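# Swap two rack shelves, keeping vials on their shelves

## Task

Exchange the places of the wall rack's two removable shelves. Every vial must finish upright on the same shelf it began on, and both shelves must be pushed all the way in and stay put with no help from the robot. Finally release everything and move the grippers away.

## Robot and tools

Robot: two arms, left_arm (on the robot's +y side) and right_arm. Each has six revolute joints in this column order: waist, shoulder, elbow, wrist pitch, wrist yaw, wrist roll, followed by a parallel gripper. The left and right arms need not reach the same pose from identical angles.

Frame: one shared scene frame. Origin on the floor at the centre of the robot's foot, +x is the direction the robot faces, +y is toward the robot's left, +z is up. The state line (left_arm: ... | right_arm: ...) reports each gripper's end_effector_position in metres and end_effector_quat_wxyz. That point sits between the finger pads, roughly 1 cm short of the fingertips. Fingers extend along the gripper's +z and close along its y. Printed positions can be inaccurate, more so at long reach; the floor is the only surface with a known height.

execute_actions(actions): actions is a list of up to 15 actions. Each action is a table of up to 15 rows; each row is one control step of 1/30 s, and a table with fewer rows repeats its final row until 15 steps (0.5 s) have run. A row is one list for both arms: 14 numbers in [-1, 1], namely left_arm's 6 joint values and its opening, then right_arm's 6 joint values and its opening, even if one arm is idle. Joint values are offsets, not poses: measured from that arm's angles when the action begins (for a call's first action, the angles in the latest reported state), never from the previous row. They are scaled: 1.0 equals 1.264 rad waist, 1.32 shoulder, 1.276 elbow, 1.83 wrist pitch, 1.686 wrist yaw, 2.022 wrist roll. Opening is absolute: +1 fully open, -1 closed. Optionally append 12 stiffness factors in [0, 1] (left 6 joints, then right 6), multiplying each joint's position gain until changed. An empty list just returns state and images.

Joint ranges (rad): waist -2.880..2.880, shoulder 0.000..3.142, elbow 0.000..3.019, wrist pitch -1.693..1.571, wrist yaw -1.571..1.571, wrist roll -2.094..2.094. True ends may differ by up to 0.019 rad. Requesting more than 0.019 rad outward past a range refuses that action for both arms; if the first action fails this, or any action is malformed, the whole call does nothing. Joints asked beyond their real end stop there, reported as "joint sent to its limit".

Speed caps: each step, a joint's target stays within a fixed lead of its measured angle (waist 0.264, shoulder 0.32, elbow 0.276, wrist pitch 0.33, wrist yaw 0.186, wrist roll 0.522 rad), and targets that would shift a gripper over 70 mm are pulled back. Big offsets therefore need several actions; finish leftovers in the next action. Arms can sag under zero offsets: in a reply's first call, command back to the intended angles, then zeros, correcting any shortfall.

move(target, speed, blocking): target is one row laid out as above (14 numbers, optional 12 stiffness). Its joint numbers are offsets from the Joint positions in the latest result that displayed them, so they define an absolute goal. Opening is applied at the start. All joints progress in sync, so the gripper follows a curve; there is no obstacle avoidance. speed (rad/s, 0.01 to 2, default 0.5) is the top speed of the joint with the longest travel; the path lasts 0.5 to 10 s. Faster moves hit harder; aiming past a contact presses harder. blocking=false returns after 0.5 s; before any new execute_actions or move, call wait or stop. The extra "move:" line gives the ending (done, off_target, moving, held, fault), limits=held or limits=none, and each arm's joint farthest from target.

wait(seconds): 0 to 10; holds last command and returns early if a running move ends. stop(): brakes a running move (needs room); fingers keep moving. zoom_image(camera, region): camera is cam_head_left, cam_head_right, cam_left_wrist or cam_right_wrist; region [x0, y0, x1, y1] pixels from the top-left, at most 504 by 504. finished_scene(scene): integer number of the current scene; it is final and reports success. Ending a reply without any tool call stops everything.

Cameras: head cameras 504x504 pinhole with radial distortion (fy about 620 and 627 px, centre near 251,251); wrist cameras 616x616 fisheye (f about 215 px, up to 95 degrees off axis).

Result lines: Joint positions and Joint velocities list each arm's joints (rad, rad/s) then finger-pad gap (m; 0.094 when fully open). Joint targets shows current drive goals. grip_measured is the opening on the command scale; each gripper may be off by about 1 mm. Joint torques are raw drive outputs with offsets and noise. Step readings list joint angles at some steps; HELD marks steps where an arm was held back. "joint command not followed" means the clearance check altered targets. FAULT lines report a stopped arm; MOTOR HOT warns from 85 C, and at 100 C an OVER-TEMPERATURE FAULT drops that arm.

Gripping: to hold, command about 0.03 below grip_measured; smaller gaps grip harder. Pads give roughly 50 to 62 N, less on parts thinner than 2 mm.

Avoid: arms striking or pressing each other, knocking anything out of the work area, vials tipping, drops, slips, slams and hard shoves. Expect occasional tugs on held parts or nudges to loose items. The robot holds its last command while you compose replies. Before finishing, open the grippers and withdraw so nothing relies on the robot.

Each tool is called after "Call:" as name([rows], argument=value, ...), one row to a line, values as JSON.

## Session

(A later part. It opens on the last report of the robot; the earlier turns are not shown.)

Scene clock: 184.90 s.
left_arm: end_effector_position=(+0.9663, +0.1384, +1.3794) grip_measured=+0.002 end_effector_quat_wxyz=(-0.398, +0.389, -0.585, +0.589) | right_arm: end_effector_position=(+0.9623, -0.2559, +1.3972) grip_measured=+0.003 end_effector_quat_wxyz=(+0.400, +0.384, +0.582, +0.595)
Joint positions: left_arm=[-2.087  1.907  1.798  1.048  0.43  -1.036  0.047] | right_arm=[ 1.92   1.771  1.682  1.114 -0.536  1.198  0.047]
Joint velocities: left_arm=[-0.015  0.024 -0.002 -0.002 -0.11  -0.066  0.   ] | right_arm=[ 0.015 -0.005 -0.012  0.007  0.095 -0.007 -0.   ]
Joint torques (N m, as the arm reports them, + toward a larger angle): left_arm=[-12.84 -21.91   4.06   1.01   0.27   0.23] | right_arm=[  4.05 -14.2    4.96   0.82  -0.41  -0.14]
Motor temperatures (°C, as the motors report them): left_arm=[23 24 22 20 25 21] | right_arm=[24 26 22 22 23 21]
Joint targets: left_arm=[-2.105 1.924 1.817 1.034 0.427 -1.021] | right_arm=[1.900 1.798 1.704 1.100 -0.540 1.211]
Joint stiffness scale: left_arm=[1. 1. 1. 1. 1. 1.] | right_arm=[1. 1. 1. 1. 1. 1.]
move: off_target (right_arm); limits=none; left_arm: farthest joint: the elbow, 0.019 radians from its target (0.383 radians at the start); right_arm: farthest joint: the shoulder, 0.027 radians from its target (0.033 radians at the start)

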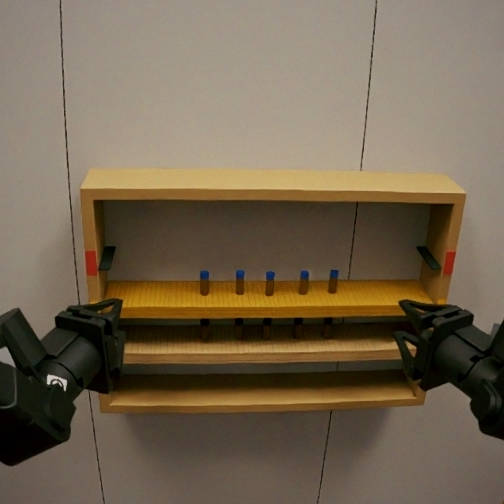

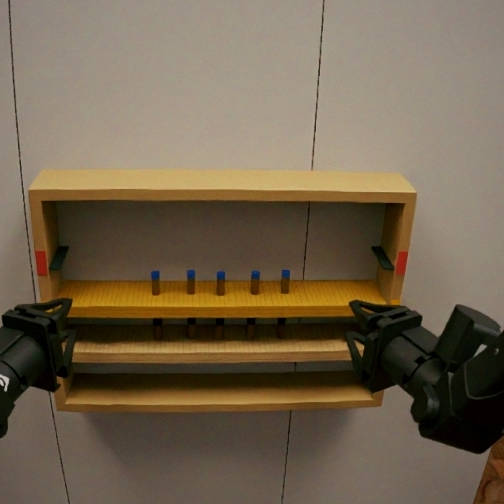

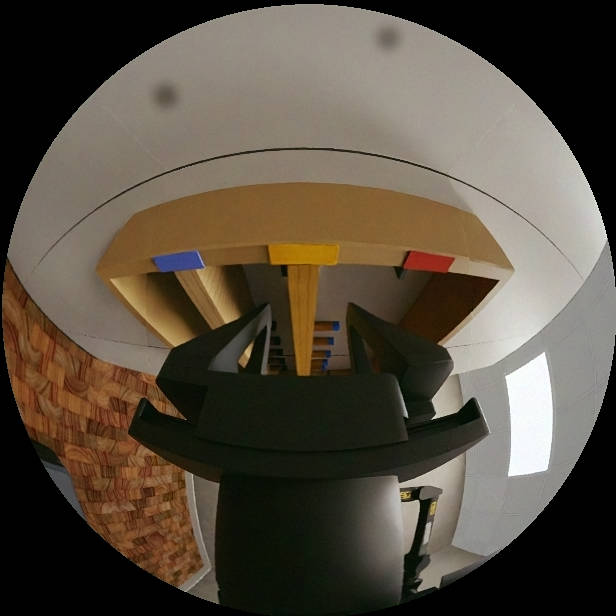

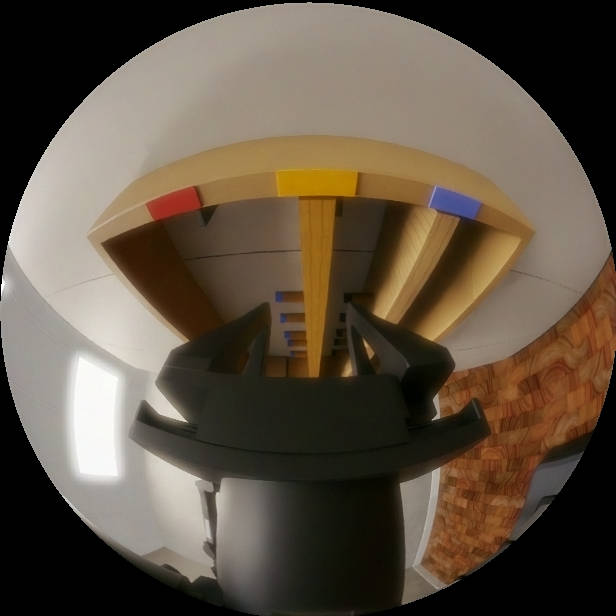

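Call:
move(target=[-0.046,0.057,0.088,-0.044,-0.013,0.026,0, 0.025,0.042,0.060,-0.042,0.010,-0.019,0], speed=0.1)

Scene clock: 209.93 s.
left_arm: end_effector_position=(+0.9750, +0.1024, +1.3705) grip_measured=+0.002 end_effector_quat_wxyz=(-0.389, +0.390, -0.591, +0.590) | right_arm: end_effector_position=(+0.9694, -0.2443, +1.3812) grip_measured=+0.003 end_effector_quat_wxyz=(+0.389, +0.390, +0.592, +0.588)
Joint positions: left_arm=[-2.129  1.967  1.887  0.982  0.411 -0.998  0.047] | right_arm=[ 1.933  1.803  1.732  1.05  -0.524  1.172  0.047]
Joint velocities: left_arm=[-0.015 -0.015  0.002 -0.017  0.051 -0.051 -0.001] | right_arm=[-0.005 -0.005 -0.007  0.007 -0.051  0.007 -0.   ]
Joint torques (N m, as the arm reports them, + toward a larger angle): left_arm=[-14.05 -21.82   4.49   0.95   0.3    0.23] | right_arm=[  7.47 -14.77   5.38   0.83  -0.07  -0.32]
Motor temperatures (°C, as the motors report them): left_arm=[23 24 23 20 25 21] | right_arm=[24 27 22 21 23 21]
Joint targets: left_arm=[-2.145 1.982 1.910 0.968 0.408 -0.983] | right_arm=[1.952 1.827 1.759 1.037 -0.519 1.159]
Joint stiffness scale: left_arm=[1. 1. 1. 1. 1. 1.] | right_arm=[1. 1. 1. 1. 1. 1.]
move: off_target (left_arm, right_arm); limits=none; left_arm: farthest joint: the elbow, 0.023 radians from its target (0.112 radians at the start); right_arm: farthest joint: the elbow, 0.026 radians from its target (0.076 radians at the start)

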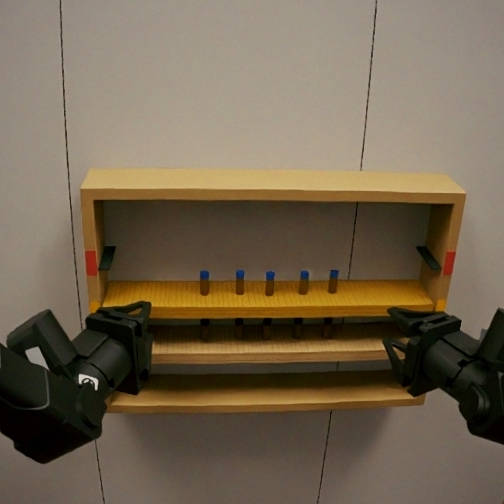

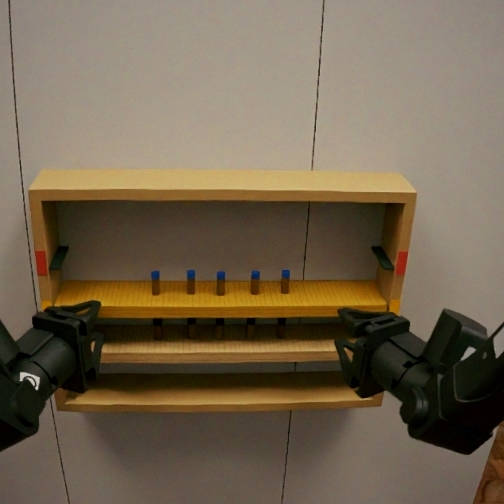

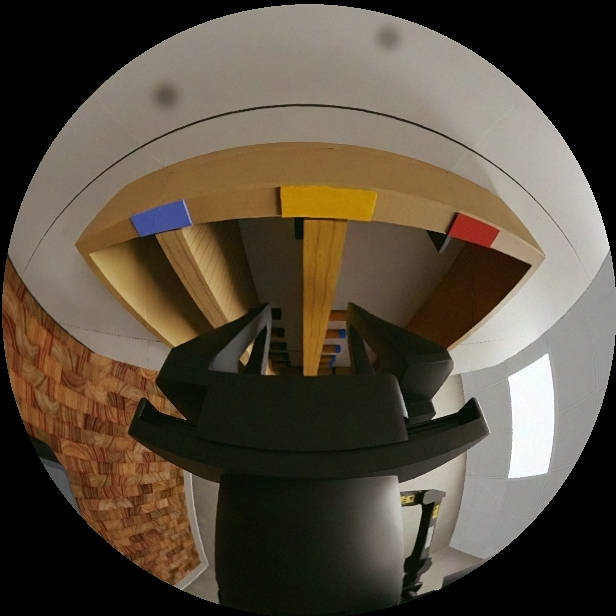

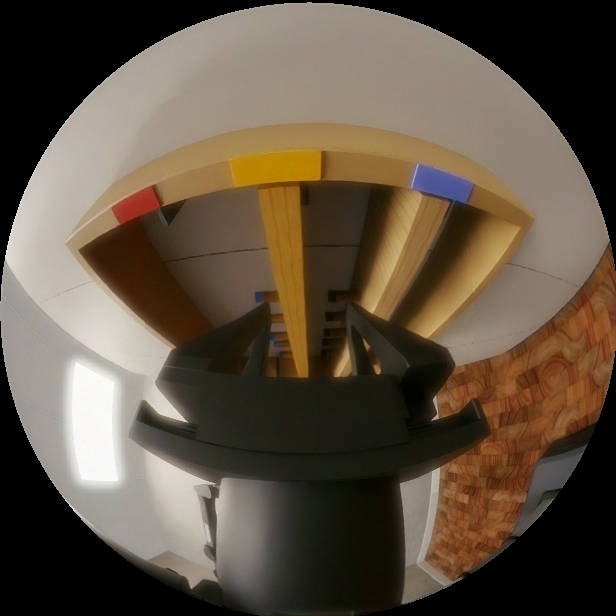

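Call:
move(target=[-0.012,-0.012,0.018,-0.007,0,0.005,0, 0.02,-0.022,0.021,-0.007,0,-0.005,0], speed=0.05)

Scene clock: 224.93 s.
left_arm: end_effector_position=(+0.9750, +0.1024, +1.3705) grip_measured=+0.002 end_effector_quat_wxyz=(-0.389, +0.389, -0.591, +0.590) | right_arm: end_effector_position=(+0.9712, -0.2422, +1.3854) grip_measured=+0.003 end_effector_quat_wxyz=(+0.389, +0.389, +0.590, +0.590)
Joint positions: left_arm=[-2.129  1.967  1.887  0.982  0.411 -0.997  0.047] | right_arm=[ 1.938  1.799  1.732  1.05  -0.524  1.172  0.047]
Joint velocities: left_arm=[ 0.024  0.015  0.002 -0.007  0.022 -0.051 -0.001] | right_arm=[-0.005 -0.005 -0.007  0.002  0.007 -0.007 -0.   ]
Joint torques (N m, as the arm reports them, + toward a larger angle): left_arm=[-13.88 -24.48   4.51   0.99   0.46   0.19] | right_arm=[  7.62 -18.31   5.44   0.85  -0.27  -0.31]
Motor temperatures (°C, as the motors report them): left_arm=[24 25 23 20 25 21] | right_arm=[24 27 23 21 23 21]
Joint targets: left_arm=[-2.144 1.951 1.910 0.969 0.411 -0.988] | right_arm=[1.958 1.774 1.759 1.037 -0.524 1.162]
Joint stiffness scale: left_arm=[1. 1. 1. 1. 1. 1.] | right_arm=[1. 1. 1. 1. 1. 1.]
move: off_target (left_arm, right_arm); limits=none; left_arm: farthest joint: the elbow, 0.023 radians from its target (0.023 radians at the start); right_arm: farthest joint: the elbow, 0.027 radians from its target (0.027 radians at the start)

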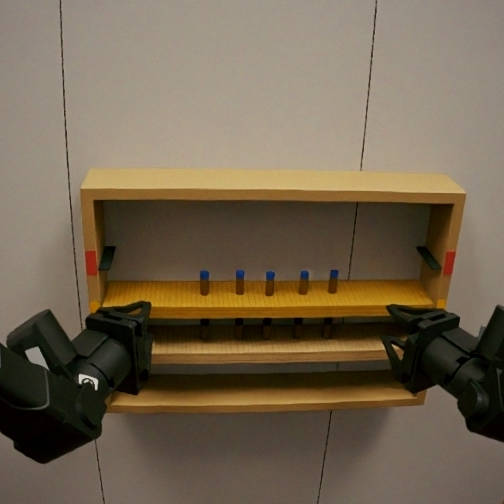

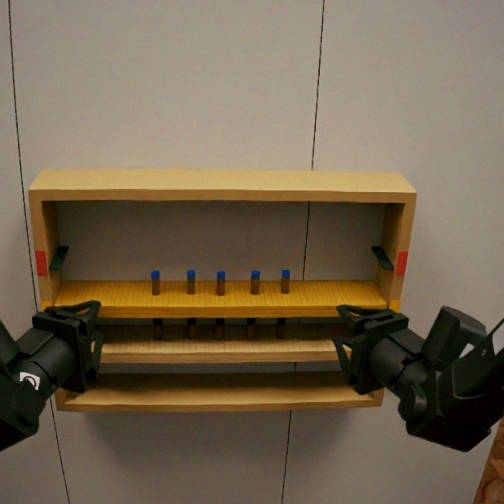

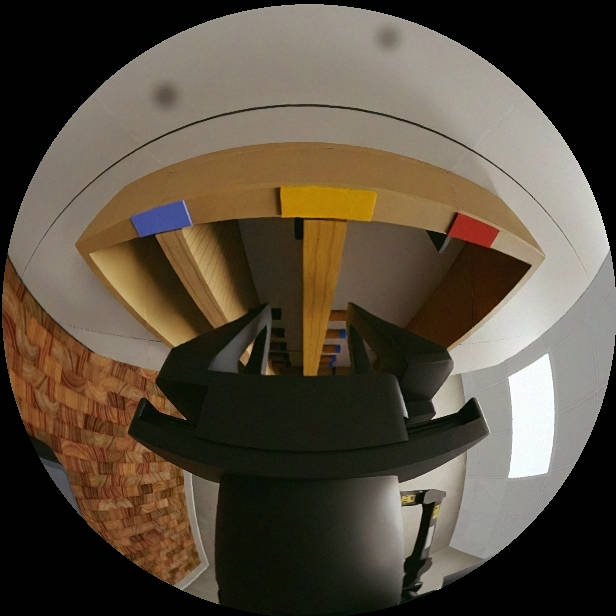

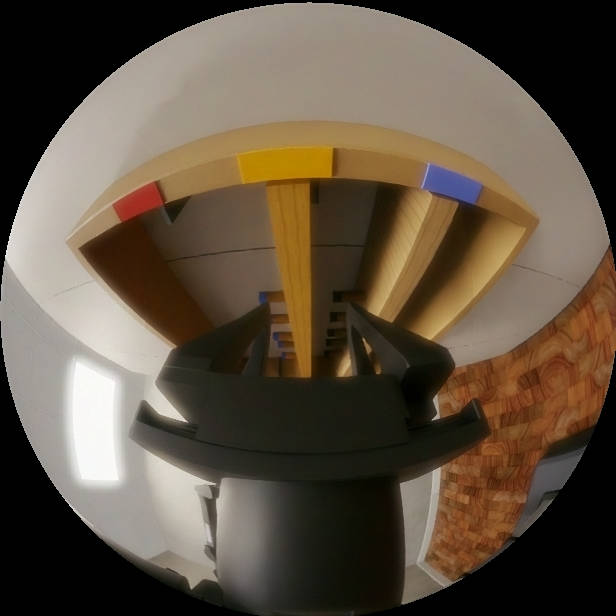

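Call:
move(target=[-0.014,0.033,0.122,-0.056,-0.002,0.005,0, 0.02,0.034,0.114,-0.052,0.004,-0.008,0], speed=0.08)

Scene clock: 232.63 s.
left_arm: end_effector_position=(+1.0111, +0.1097, +1.3786) grip_measured=+0.002 end_effector_quat_wxyz=(-0.396, +0.387, -0.587, +0.590) | right_arm: end_effector_position=(+1.0066, -0.2488, +1.3967) grip_measured=+0.003 end_effector_quat_wxyz=(+0.397, +0.385, +0.586, +0.592)
Joint positions: left_arm=[-2.129  1.992  2.018  0.893  0.41  -0.997  0.047] | right_arm=[ 1.943  1.816  1.849  0.968 -0.522  1.168  0.047]
Joint velocities: left_arm=[ 0.024 -0.015 -0.002 -0.007 -0.007 -0.007 -0.001] | right_arm=[-0.015 -0.015 -0.007 -0.007 -0.066  0.022  0.   ]
Joint torques (N m, as the arm reports them, + toward a larger angle): left_arm=[-14.39 -22.52   5.29   0.95   0.29   0.19] | right_arm=[  7.71 -15.17   6.24   0.83  -0.06  -0.36]
Motor temperatures (°C, as the motors report them): left_arm=[24 25 23 20 25 21] | right_arm=[24 28 23 21 23 21]
Joint targets: left_arm=[-2.147 2.010 2.043 0.879 0.407 -0.987] | right_arm=[1.963 1.844 1.878 0.955 -0.517 1.156]
Joint stiffness scale: left_arm=[1. 1. 1. 1. 1. 1.] | right_arm=[1. 1. 1. 1. 1. 1.]
move: off_target (left_arm, right_arm); limits=none; left_arm: farthest joint: the elbow, 0.025 radians from its target (0.156 radians at the start); right_arm: farthest joint: the elbow, 0.029 radians from its target (0.145 radians at the start)

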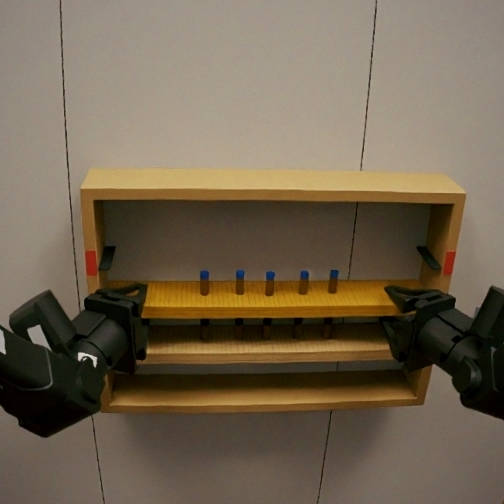

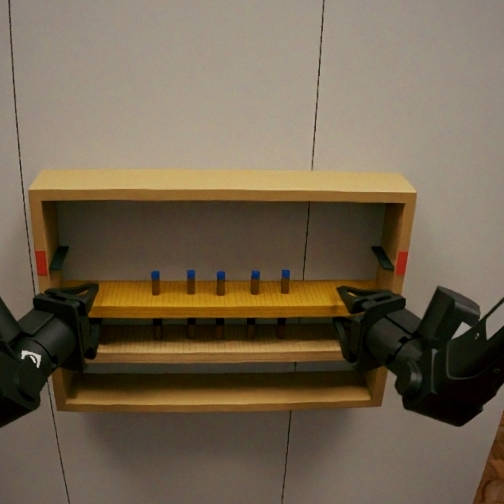

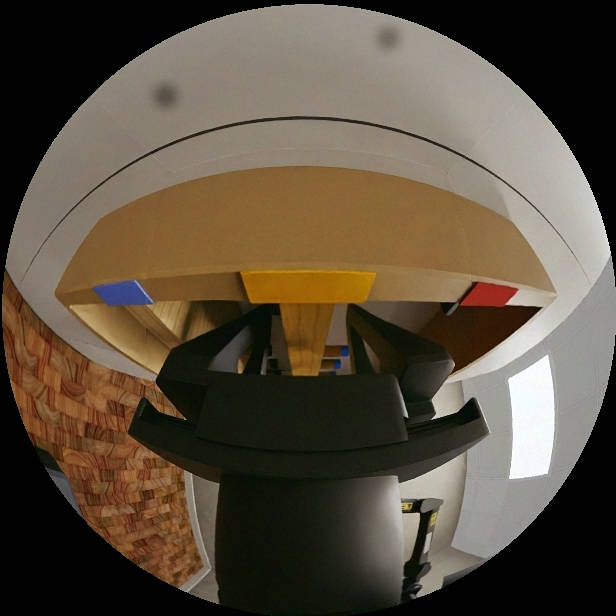

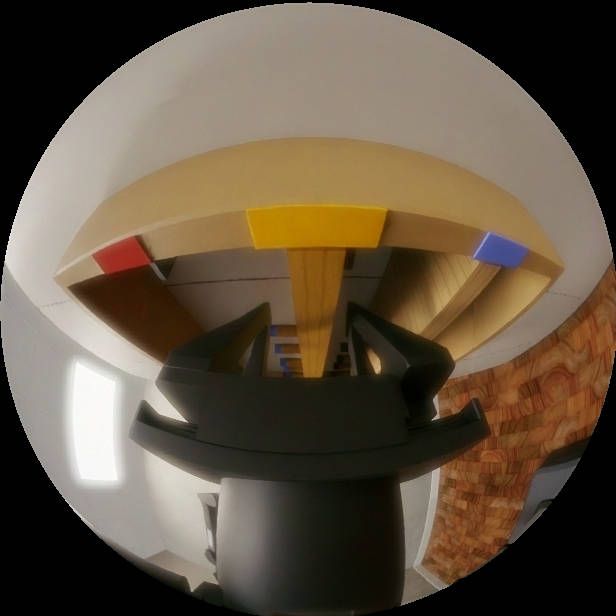

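Call:
zoom_image(camera="cam_head_left", region=[40, 240, 220, 400])

Call:
zoom_image(camera="cam_head_right", region=[290, 240, 470, 400])

Region (40, 240, 220, 400) of cam_head_left's 504x504 image, scaled by 2.800, with more detail than that image has.

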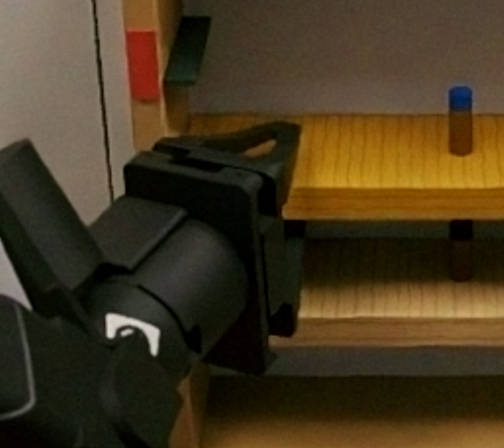

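Region (290, 240, 470, 400) of cam_head_right's 504x504 image, scaled by 2.800, with more detail than that image has.

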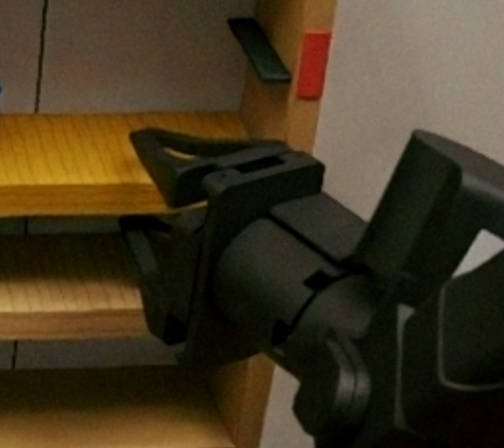

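Call:
move(target=[-0.014,0,0.019,-0.007,0,0,-0.75, 0.016,0,0.022,-0.007,0,0,-0.75], speed=0.05)

Scene clock: 243.83 s.
left_arm: end_effector_position=(+1.0107, +0.1094, +1.3778) grip_measured=-0.633 end_effector_quat_wxyz=(-0.396, +0.387, -0.588, +0.589) | right_arm: end_effector_position=(+1.0064, -0.2486, +1.3958) grip_measured=-0.625 end_effector_quat_wxyz=(+0.398, +0.384, +0.588, +0.590)
Joint positions: left_arm=[-2.129  1.993  2.018  0.892  0.409 -0.994  0.017] | right_arm=[ 1.943  1.816  1.848  0.965 -0.521  1.161  0.018]
Joint velocities: left_arm=[ 0.005  0.005 -0.012 -0.002  0.066  0.007  0.   ] | right_arm=[-0.005 -0.005  0.007  0.002  0.022 -0.007  0.   ]
Joint torques (N m, as the arm reports them, + toward a larger angle): left_arm=[-14.37 -24.16   5.21   1.02   0.5    0.08] | right_arm=[  7.69 -17.22   6.27   0.96  -0.28  -0.16]
Motor temperatures (°C, as the motors report them): left_arm=[24 25 24 20 25 21] | right_arm=[24 28 23 21 23 21]
Joint targets: left_arm=[-2.147 1.992 2.042 0.880 0.410 -0.997] | right_arm=[1.963 1.816 1.877 0.955 -0.522 1.168]
Joint stiffness scale: left_arm=[1. 1. 1. 1. 1. 1.] | right_arm=[1. 1. 1. 1. 1. 1.]
move: off_target (left_arm, right_arm); limits=none; left_arm: farthest joint: the elbow, 0.024 radians from its target (0.024 radians at the start); right_arm: farthest joint: the elbow, 0.029 radians from its target (0.028 radians at the start)

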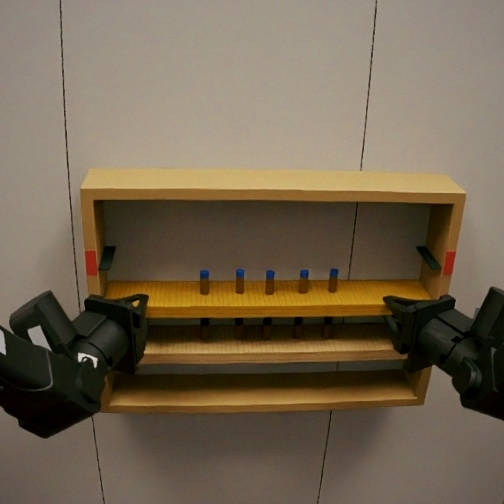

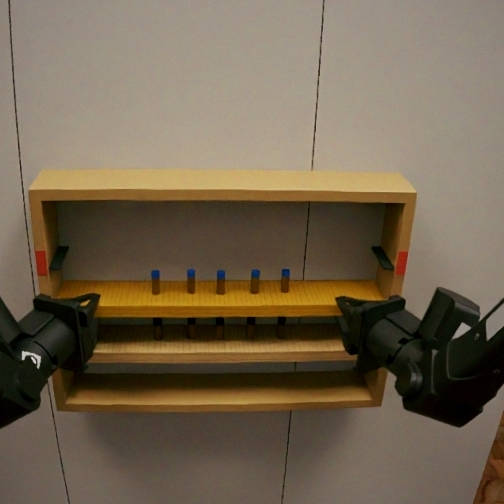

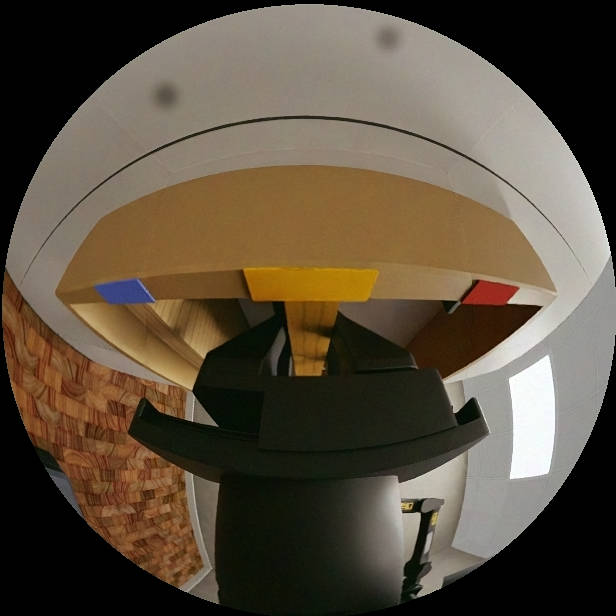

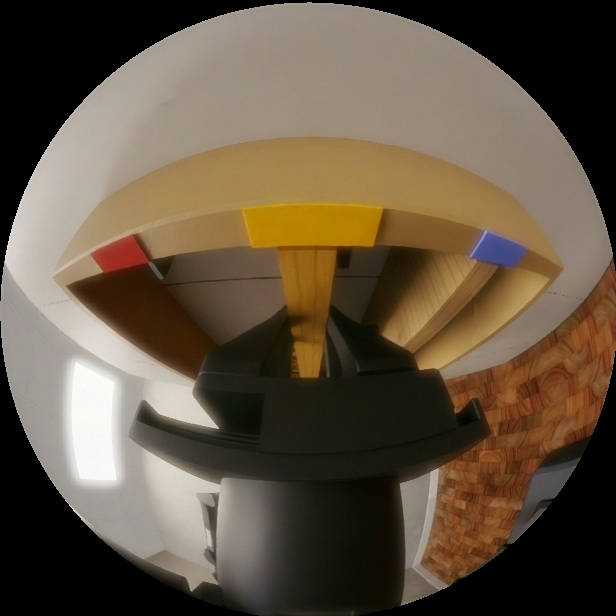

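Call:
move(target=[0,-0.021,0.015,0,0,0,-0.75, 0,-0.027,0.017,0,0,0,-0.75], speed=0.03)

Call:
move(target=[0.012,-0.060,-0.166,0.092,0.003,-0.008,-0.75, -0.02,-0.058,-0.155,0.090,-0.005,0.013,-0.75], speed=0.06)

Scene clock: 274.00 s.
left_arm: end_effector_position=(+1.0109, +0.1095, +1.3780) grip_measured=-0.633 end_effector_quat_wxyz=(-0.396, +0.387, -0.588, +0.589) | right_arm: end_effector_position=(+1.0064, -0.2486, +1.3958) grip_measured=-0.625 end_effector_quat_wxyz=(+0.398, +0.384, +0.588, +0.590)
Joint positions: left_arm=[-2.129  1.993  2.018  0.892  0.409 -0.994  0.017] | right_arm=[ 1.943  1.816  1.848  0.965 -0.52   1.161  0.018]
Joint velocities: left_arm=[ 0.015 -0.005 -0.012  0.007 -0.007 -0.022  0.001] | right_arm=[-0.015 -0.005 -0.007 -0.002 -0.007 -0.007  0.001]
Joint torques (N m, as the arm reports them, + toward a larger angle): left_arm=[-12.75 -26.52   4.85   1.42   0.45   0.1 ] | right_arm=[  6.33 -19.7    5.78   1.23  -0.27  -0.22]
Motor temperatures (°C, as the motors report them): left_arm=[24 26 24 20 25 21] | right_arm=[24 29 24 21 23 21]
Joint targets: left_arm=[-2.129 1.965 2.037 0.892 0.409 -0.994] | right_arm=[1.943 1.780 1.870 0.965 -0.521 1.161]
Joint stiffness scale: left_arm=[1. 1. 1. 1. 1. 1.] | right_arm=[1. 1. 1. 1. 1. 1.]
move: off_target (left_arm, right_arm); limits=none; left_arm: farthest joint: the shoulder, 0.027 radians from its target (0.028 radians at the start); right_arm: farthest joint: the shoulder, 0.036 radians from its target (0.036 radians at the start)

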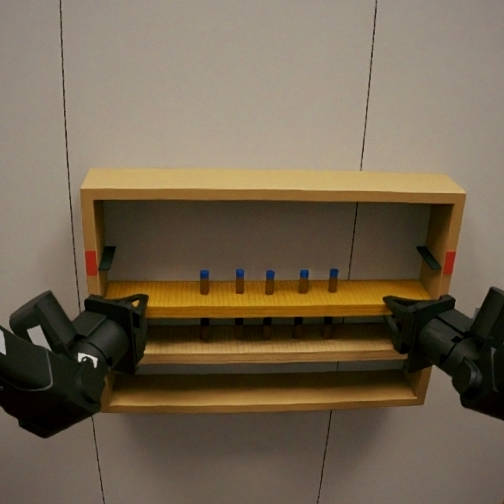

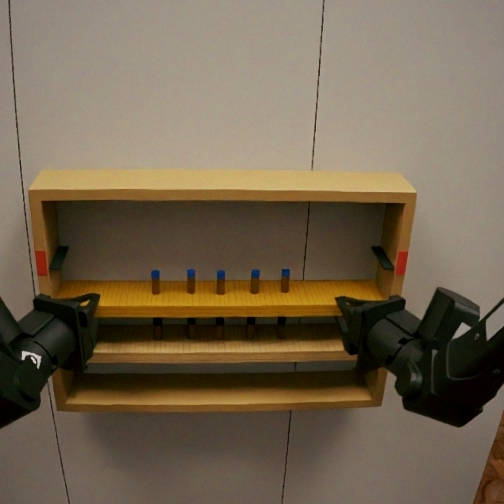

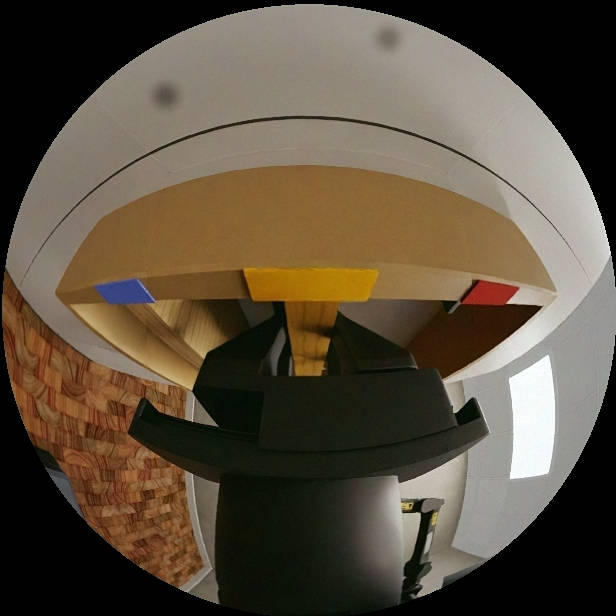

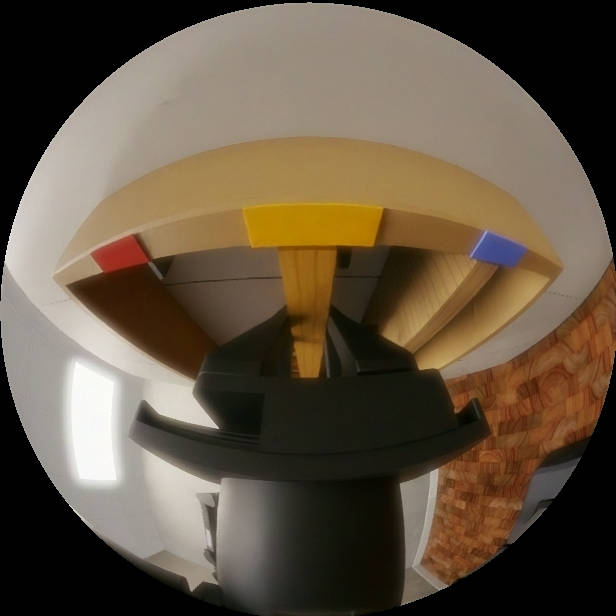

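Scene clock: 277.80 s.
left_arm: end_effector_position=(+0.9605, +0.1088, +1.3767) grip_measured=-0.633 end_effector_quat_wxyz=(-0.394, +0.387, -0.592, +0.587) | right_arm: end_effector_position=(+0.9547, -0.2475, +1.3928) grip_measured=-0.625 end_effector_quat_wxyz=(+0.397, +0.387, +0.589, +0.587)
Joint positions: left_arm=[-2.125  1.932  1.807  1.034  0.409 -0.992  0.017] | right_arm=[ 1.931  1.767  1.655  1.108 -0.52   1.169  0.018]
Joint velocities: left_arm=[ 0.005 -0.005 -0.032 -0.017  0.066 -0.037 -0.   ] | right_arm=[ 0.005 -0.015 -0.007  0.007 -0.037  0.022 -0.001]
Joint torques (N m, as the arm reports them, + toward a larger angle): left_arm=[-11.16 -24.33   2.44   2.4    0.72  -0.04] | right_arm=[  4.61 -18.07   2.98   2.    -0.57  -0.08]
Motor temperatures (°C, as the motors report them): left_arm=[24 26 24 20 25 21] | right_arm=[24 29 23 21 23 21]
Joint targets: left_arm=[-2.114 1.913 1.806 1.060 0.414 -1.010] | right_arm=[1.917 1.739 1.650 1.129 -0.529 1.187]
Joint stiffness scale: left_arm=[1. 1. 1. 1. 1. 1.] | right_arm=[1. 1. 1. 1. 1. 1.]
move: off_target (left_arm, right_arm); limits=none; left_arm: farthest joint: the wrist pitch, 0.027 radians from its target (0.168 radians at the start); right_arm: farthest joint: the shoulder, 0.028 radians from its target (0.077 radians at the start)

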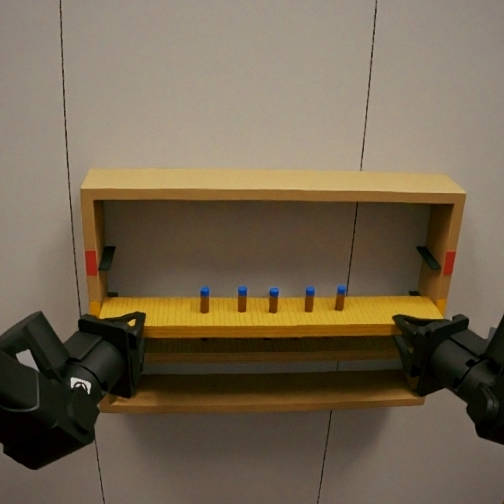

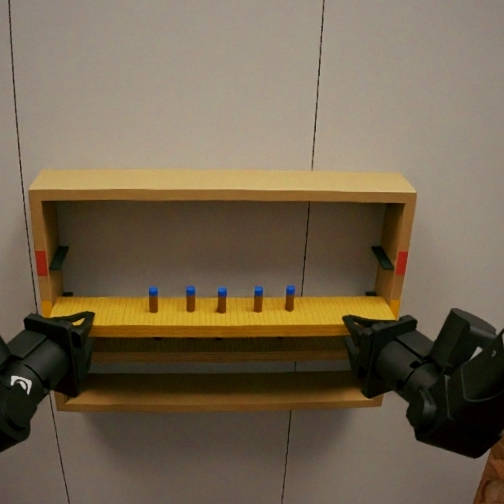

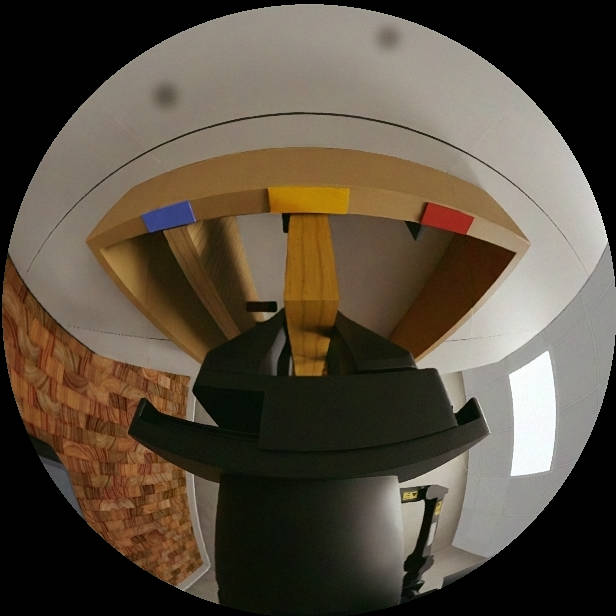

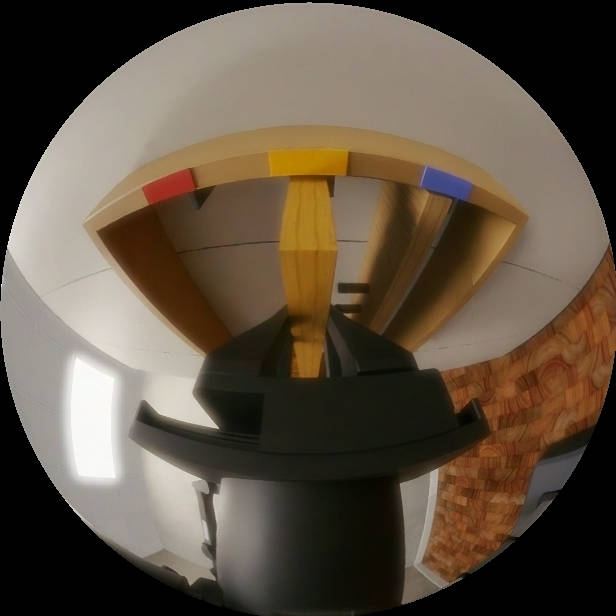

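Call:
move(target=[0.015,-0.052,-0.152,0.103,0.008,-0.015,-0.75, -0.024,-0.057,-0.150,0.097,-0.014,0.021,-0.75], speed=0.06)

Scene clock: 290.83 s.
left_arm: end_effector_position=(+0.8980, +0.1097, +1.3666) grip_measured=-0.633 end_effector_quat_wxyz=(-0.383, +0.394, -0.596, +0.585) | right_arm: end_effector_position=(+0.8921, -0.2460, +1.3848) grip_measured=-0.625 end_effector_quat_wxyz=(+0.388, +0.390, +0.597, +0.584)
Joint positions: left_arm=[-2.11   1.901  1.609  1.183  0.412 -1.011  0.017] | right_arm=[ 1.913  1.736  1.462  1.251 -0.531  1.18   0.018]
Joint velocities: left_arm=[-0.005 -0.015  0.007 -0.012 -0.066  0.037 -0.   ] | right_arm=[-0.015 -0.015 -0.012 -0.002 -0.051 -0.007  0.001]
Joint torques (N m, as the arm reports them, + toward a larger angle): left_arm=[-11.03 -24.37   1.81   2.85   0.97   0.01] | right_arm=[  4.33 -18.05   2.24   2.52  -0.74   0.04]
Motor temperatures (°C, as the motors report them): left_arm=[24 26 23 20 25 21] | right_arm=[24 29 23 22 23 21]
Joint targets: left_arm=[-2.106 1.863 1.613 1.222 0.422 -1.022] | right_arm=[1.901 1.692 1.464 1.286 -0.544 1.212]
Joint stiffness scale: left_arm=[1. 1. 1. 1. 1. 1.] | right_arm=[1. 1. 1. 1. 1. 1.]
move: off_target (left_arm, right_arm); limits=none; left_arm: farthest joint: the wrist pitch, 0.040 radians from its target (0.189 radians at the start); right_arm: farthest joint: the shoulder, 0.044 radians from its target (0.075 radians at the start)

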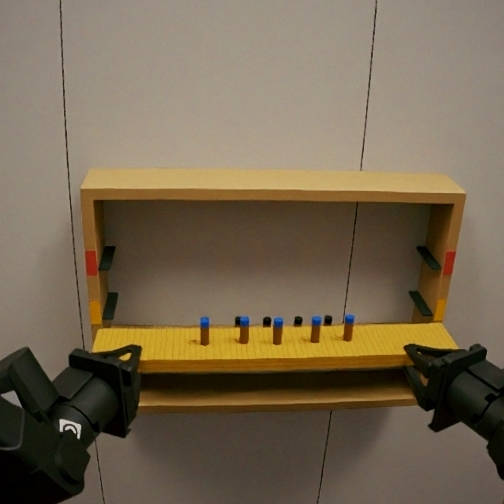

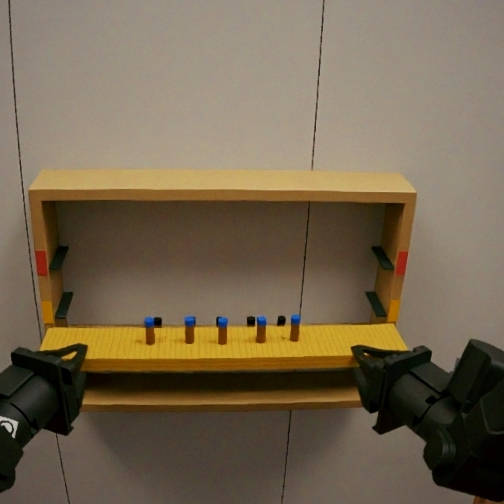

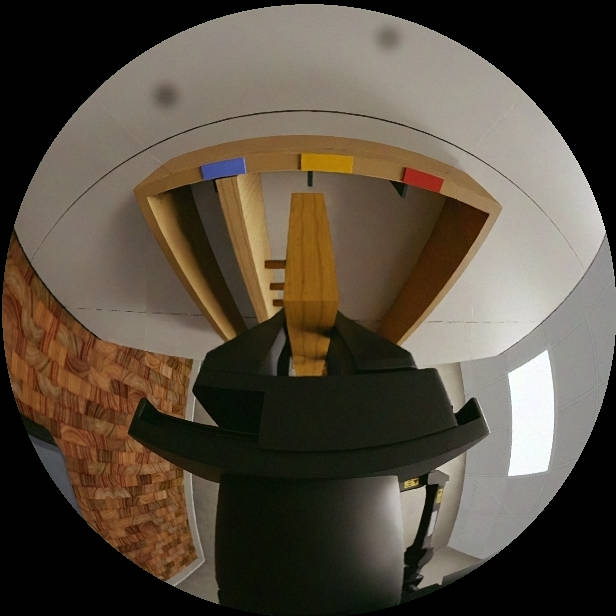

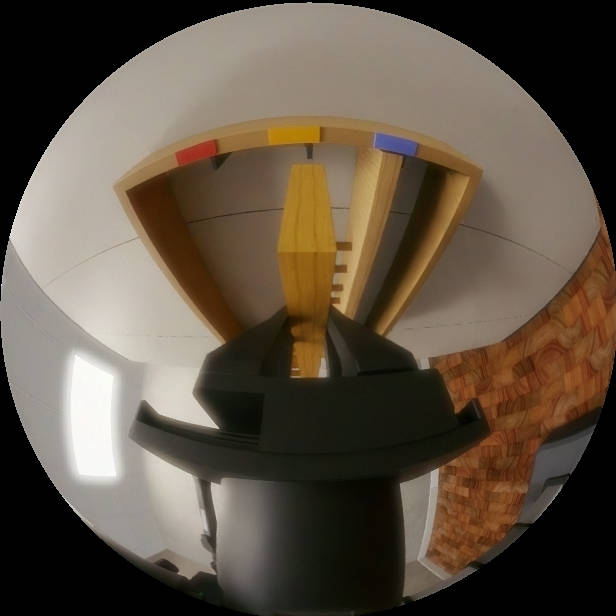

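Call:
move(target=[-0.079,-0.184,-0.139,-0.008,-0.026,0.040,-0.75, 0.062,-0.202,-0.132,-0.026,0.018,-0.026,-0.75], speed=0.06)

Scene clock: 316.93 s.
left_arm: end_effector_position=(+0.9034, +0.1090, +1.4618) grip_measured=-0.633 end_effector_quat_wxyz=(-0.392, +0.389, -0.590, +0.589) | right_arm: end_effector_position=(+0.8972, -0.2470, +1.4800) grip_measured=-0.625 end_effector_quat_wxyz=(+0.398, +0.383, +0.591, +0.588)
Joint positions: left_arm=[-2.193  1.701  1.424  1.166  0.369 -0.943  0.017] | right_arm=[ 1.973  1.516  1.288  1.204 -0.504  1.124  0.018]
Joint velocities: left_arm=[ 0.005 -0.015  0.002  0.007  0.066  0.022 -0.001] | right_arm=[ 0.005 -0.005 -0.017 -0.002  0.037  0.022 -0.001]
Joint torques (N m, as the arm reports them, + toward a larger angle): left_arm=[-12.46 -24.3    2.11   1.48   0.46   0.22] | right_arm=[  6.48 -17.94   2.85   1.25  -0.14  -0.2 ]
Motor temperatures (°C, as the motors report them): left_arm=[24 27 22 20 26 21] | right_arm=[24 29 22 22 24 21]
Joint targets: left_arm=[-2.210 1.658 1.431 1.168 0.369 -0.930] | right_arm=[1.991 1.469 1.294 1.204 -0.500 1.127]
Joint stiffness scale: left_arm=[1. 1. 1. 1. 1. 1.] | right_arm=[1. 1. 1. 1. 1. 1.]
move: off_target (left_arm, right_arm); limits=none; left_arm: farthest joint: the shoulder, 0.043 radians from its target (0.243 radians at the start); right_arm: farthest joint: the shoulder, 0.047 radians from its target (0.267 radians at the start)

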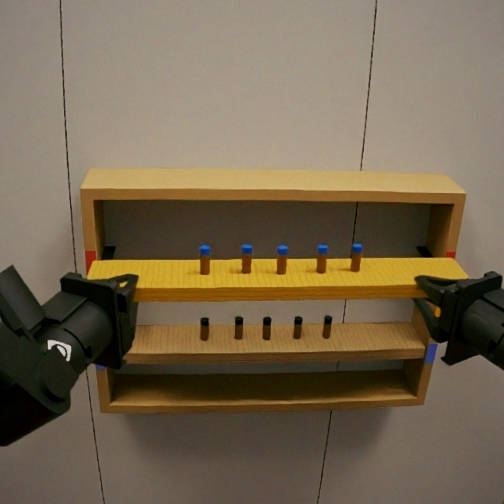

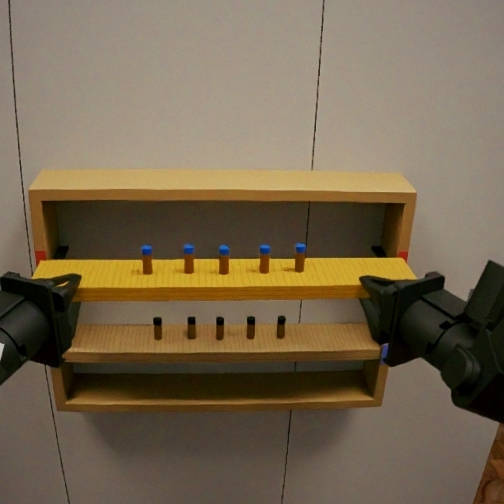

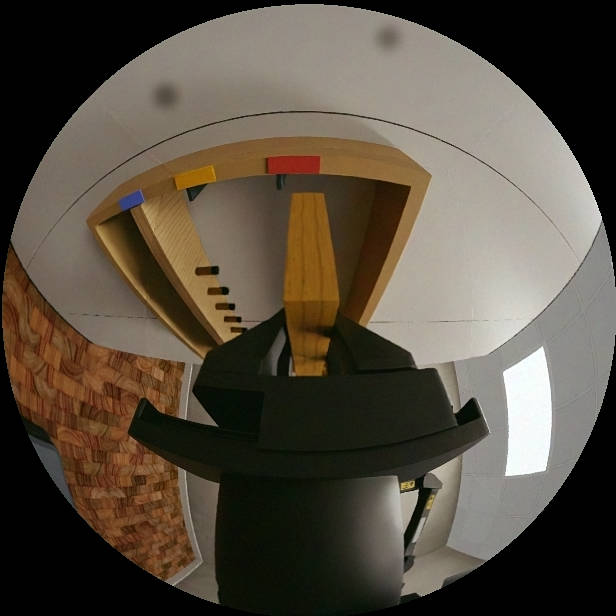

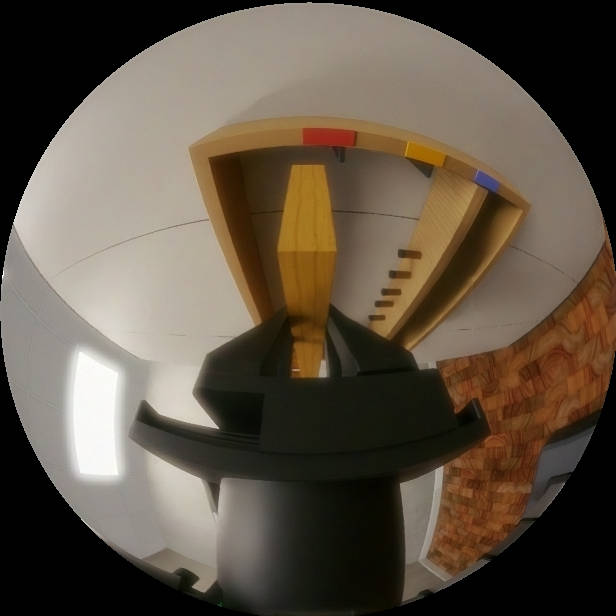

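Call:
move(target=[-0.017,0.020,0.168,-0.079,0,0.004,-0.75, 0.025,0.028,0.168,-0.079,0.007,0,-0.75], speed=0.04)

Scene clock: 335.13 s.
left_arm: end_effector_position=(+0.9579, +0.1085, +1.4601) grip_measured=-0.633 end_effector_quat_wxyz=(-0.390, +0.391, -0.590, +0.589) | right_arm: end_effector_position=(+0.9522, -0.2490, +1.4800) grip_measured=-0.625 end_effector_quat_wxyz=(+0.397, +0.385, +0.591, +0.587)
Joint positions: left_arm=[-2.196  1.739  1.604  1.019  0.364 -0.943  0.017] | right_arm=[ 1.984  1.551  1.462  1.058 -0.496  1.115  0.018]
Joint velocities: left_arm=[ 0.005  0.005  0.002  0.002 -0.022 -0.037  0.   ] | right_arm=[-0.005 -0.024  0.007 -0.002  0.037  0.051  0.   ]
Joint torques (N m, as the arm reports them, + toward a larger angle): left_arm=[-13.21 -22.96   5.03   1.44   0.75   0.18] | right_arm=[  6.93 -15.94   6.23   1.31  -0.13  -0.16]
Motor temperatures (°C, as the motors report them): left_arm=[24 27 23 20 25 21] | right_arm=[24 29 22 22 23 21]
Joint targets: left_arm=[-2.214 1.728 1.639 1.021 0.369 -0.935] | right_arm=[2.004 1.553 1.503 1.060 -0.492 1.124]
Joint stiffness scale: left_arm=[1. 1. 1. 1. 1. 1.] | right_arm=[1. 1. 1. 1. 1. 1.]
move: off_target (left_arm, right_arm); limits=none; left_arm: farthest joint: the elbow, 0.034 radians from its target (0.214 radians at the start); right_arm: farthest joint: the elbow, 0.041 radians from its target (0.214 radians at the start)

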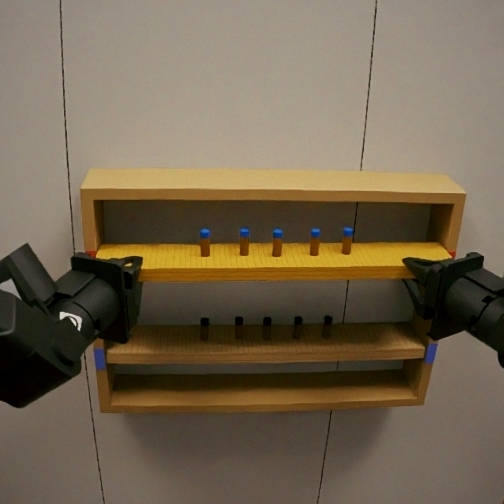

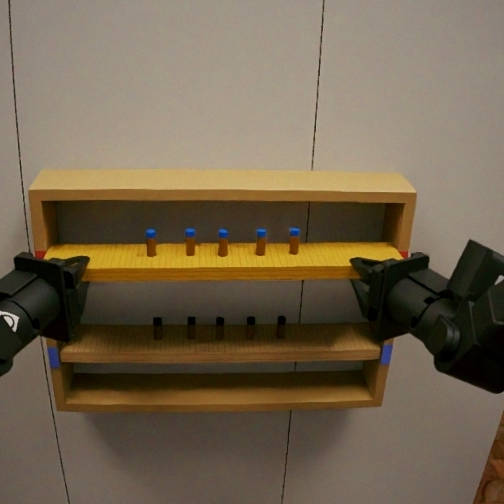

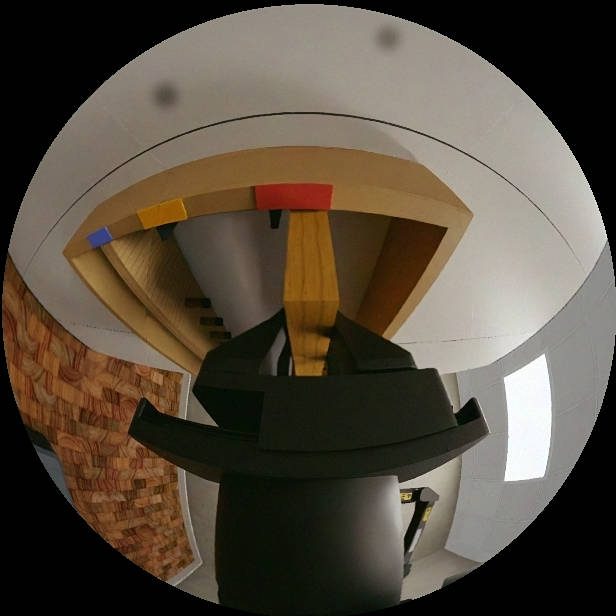

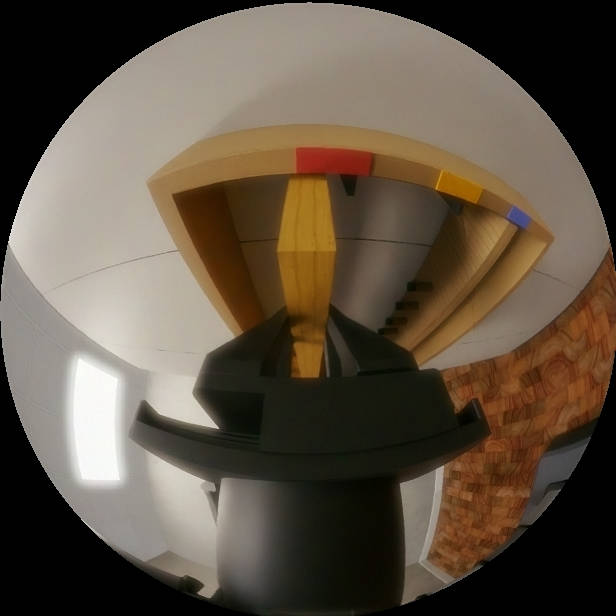

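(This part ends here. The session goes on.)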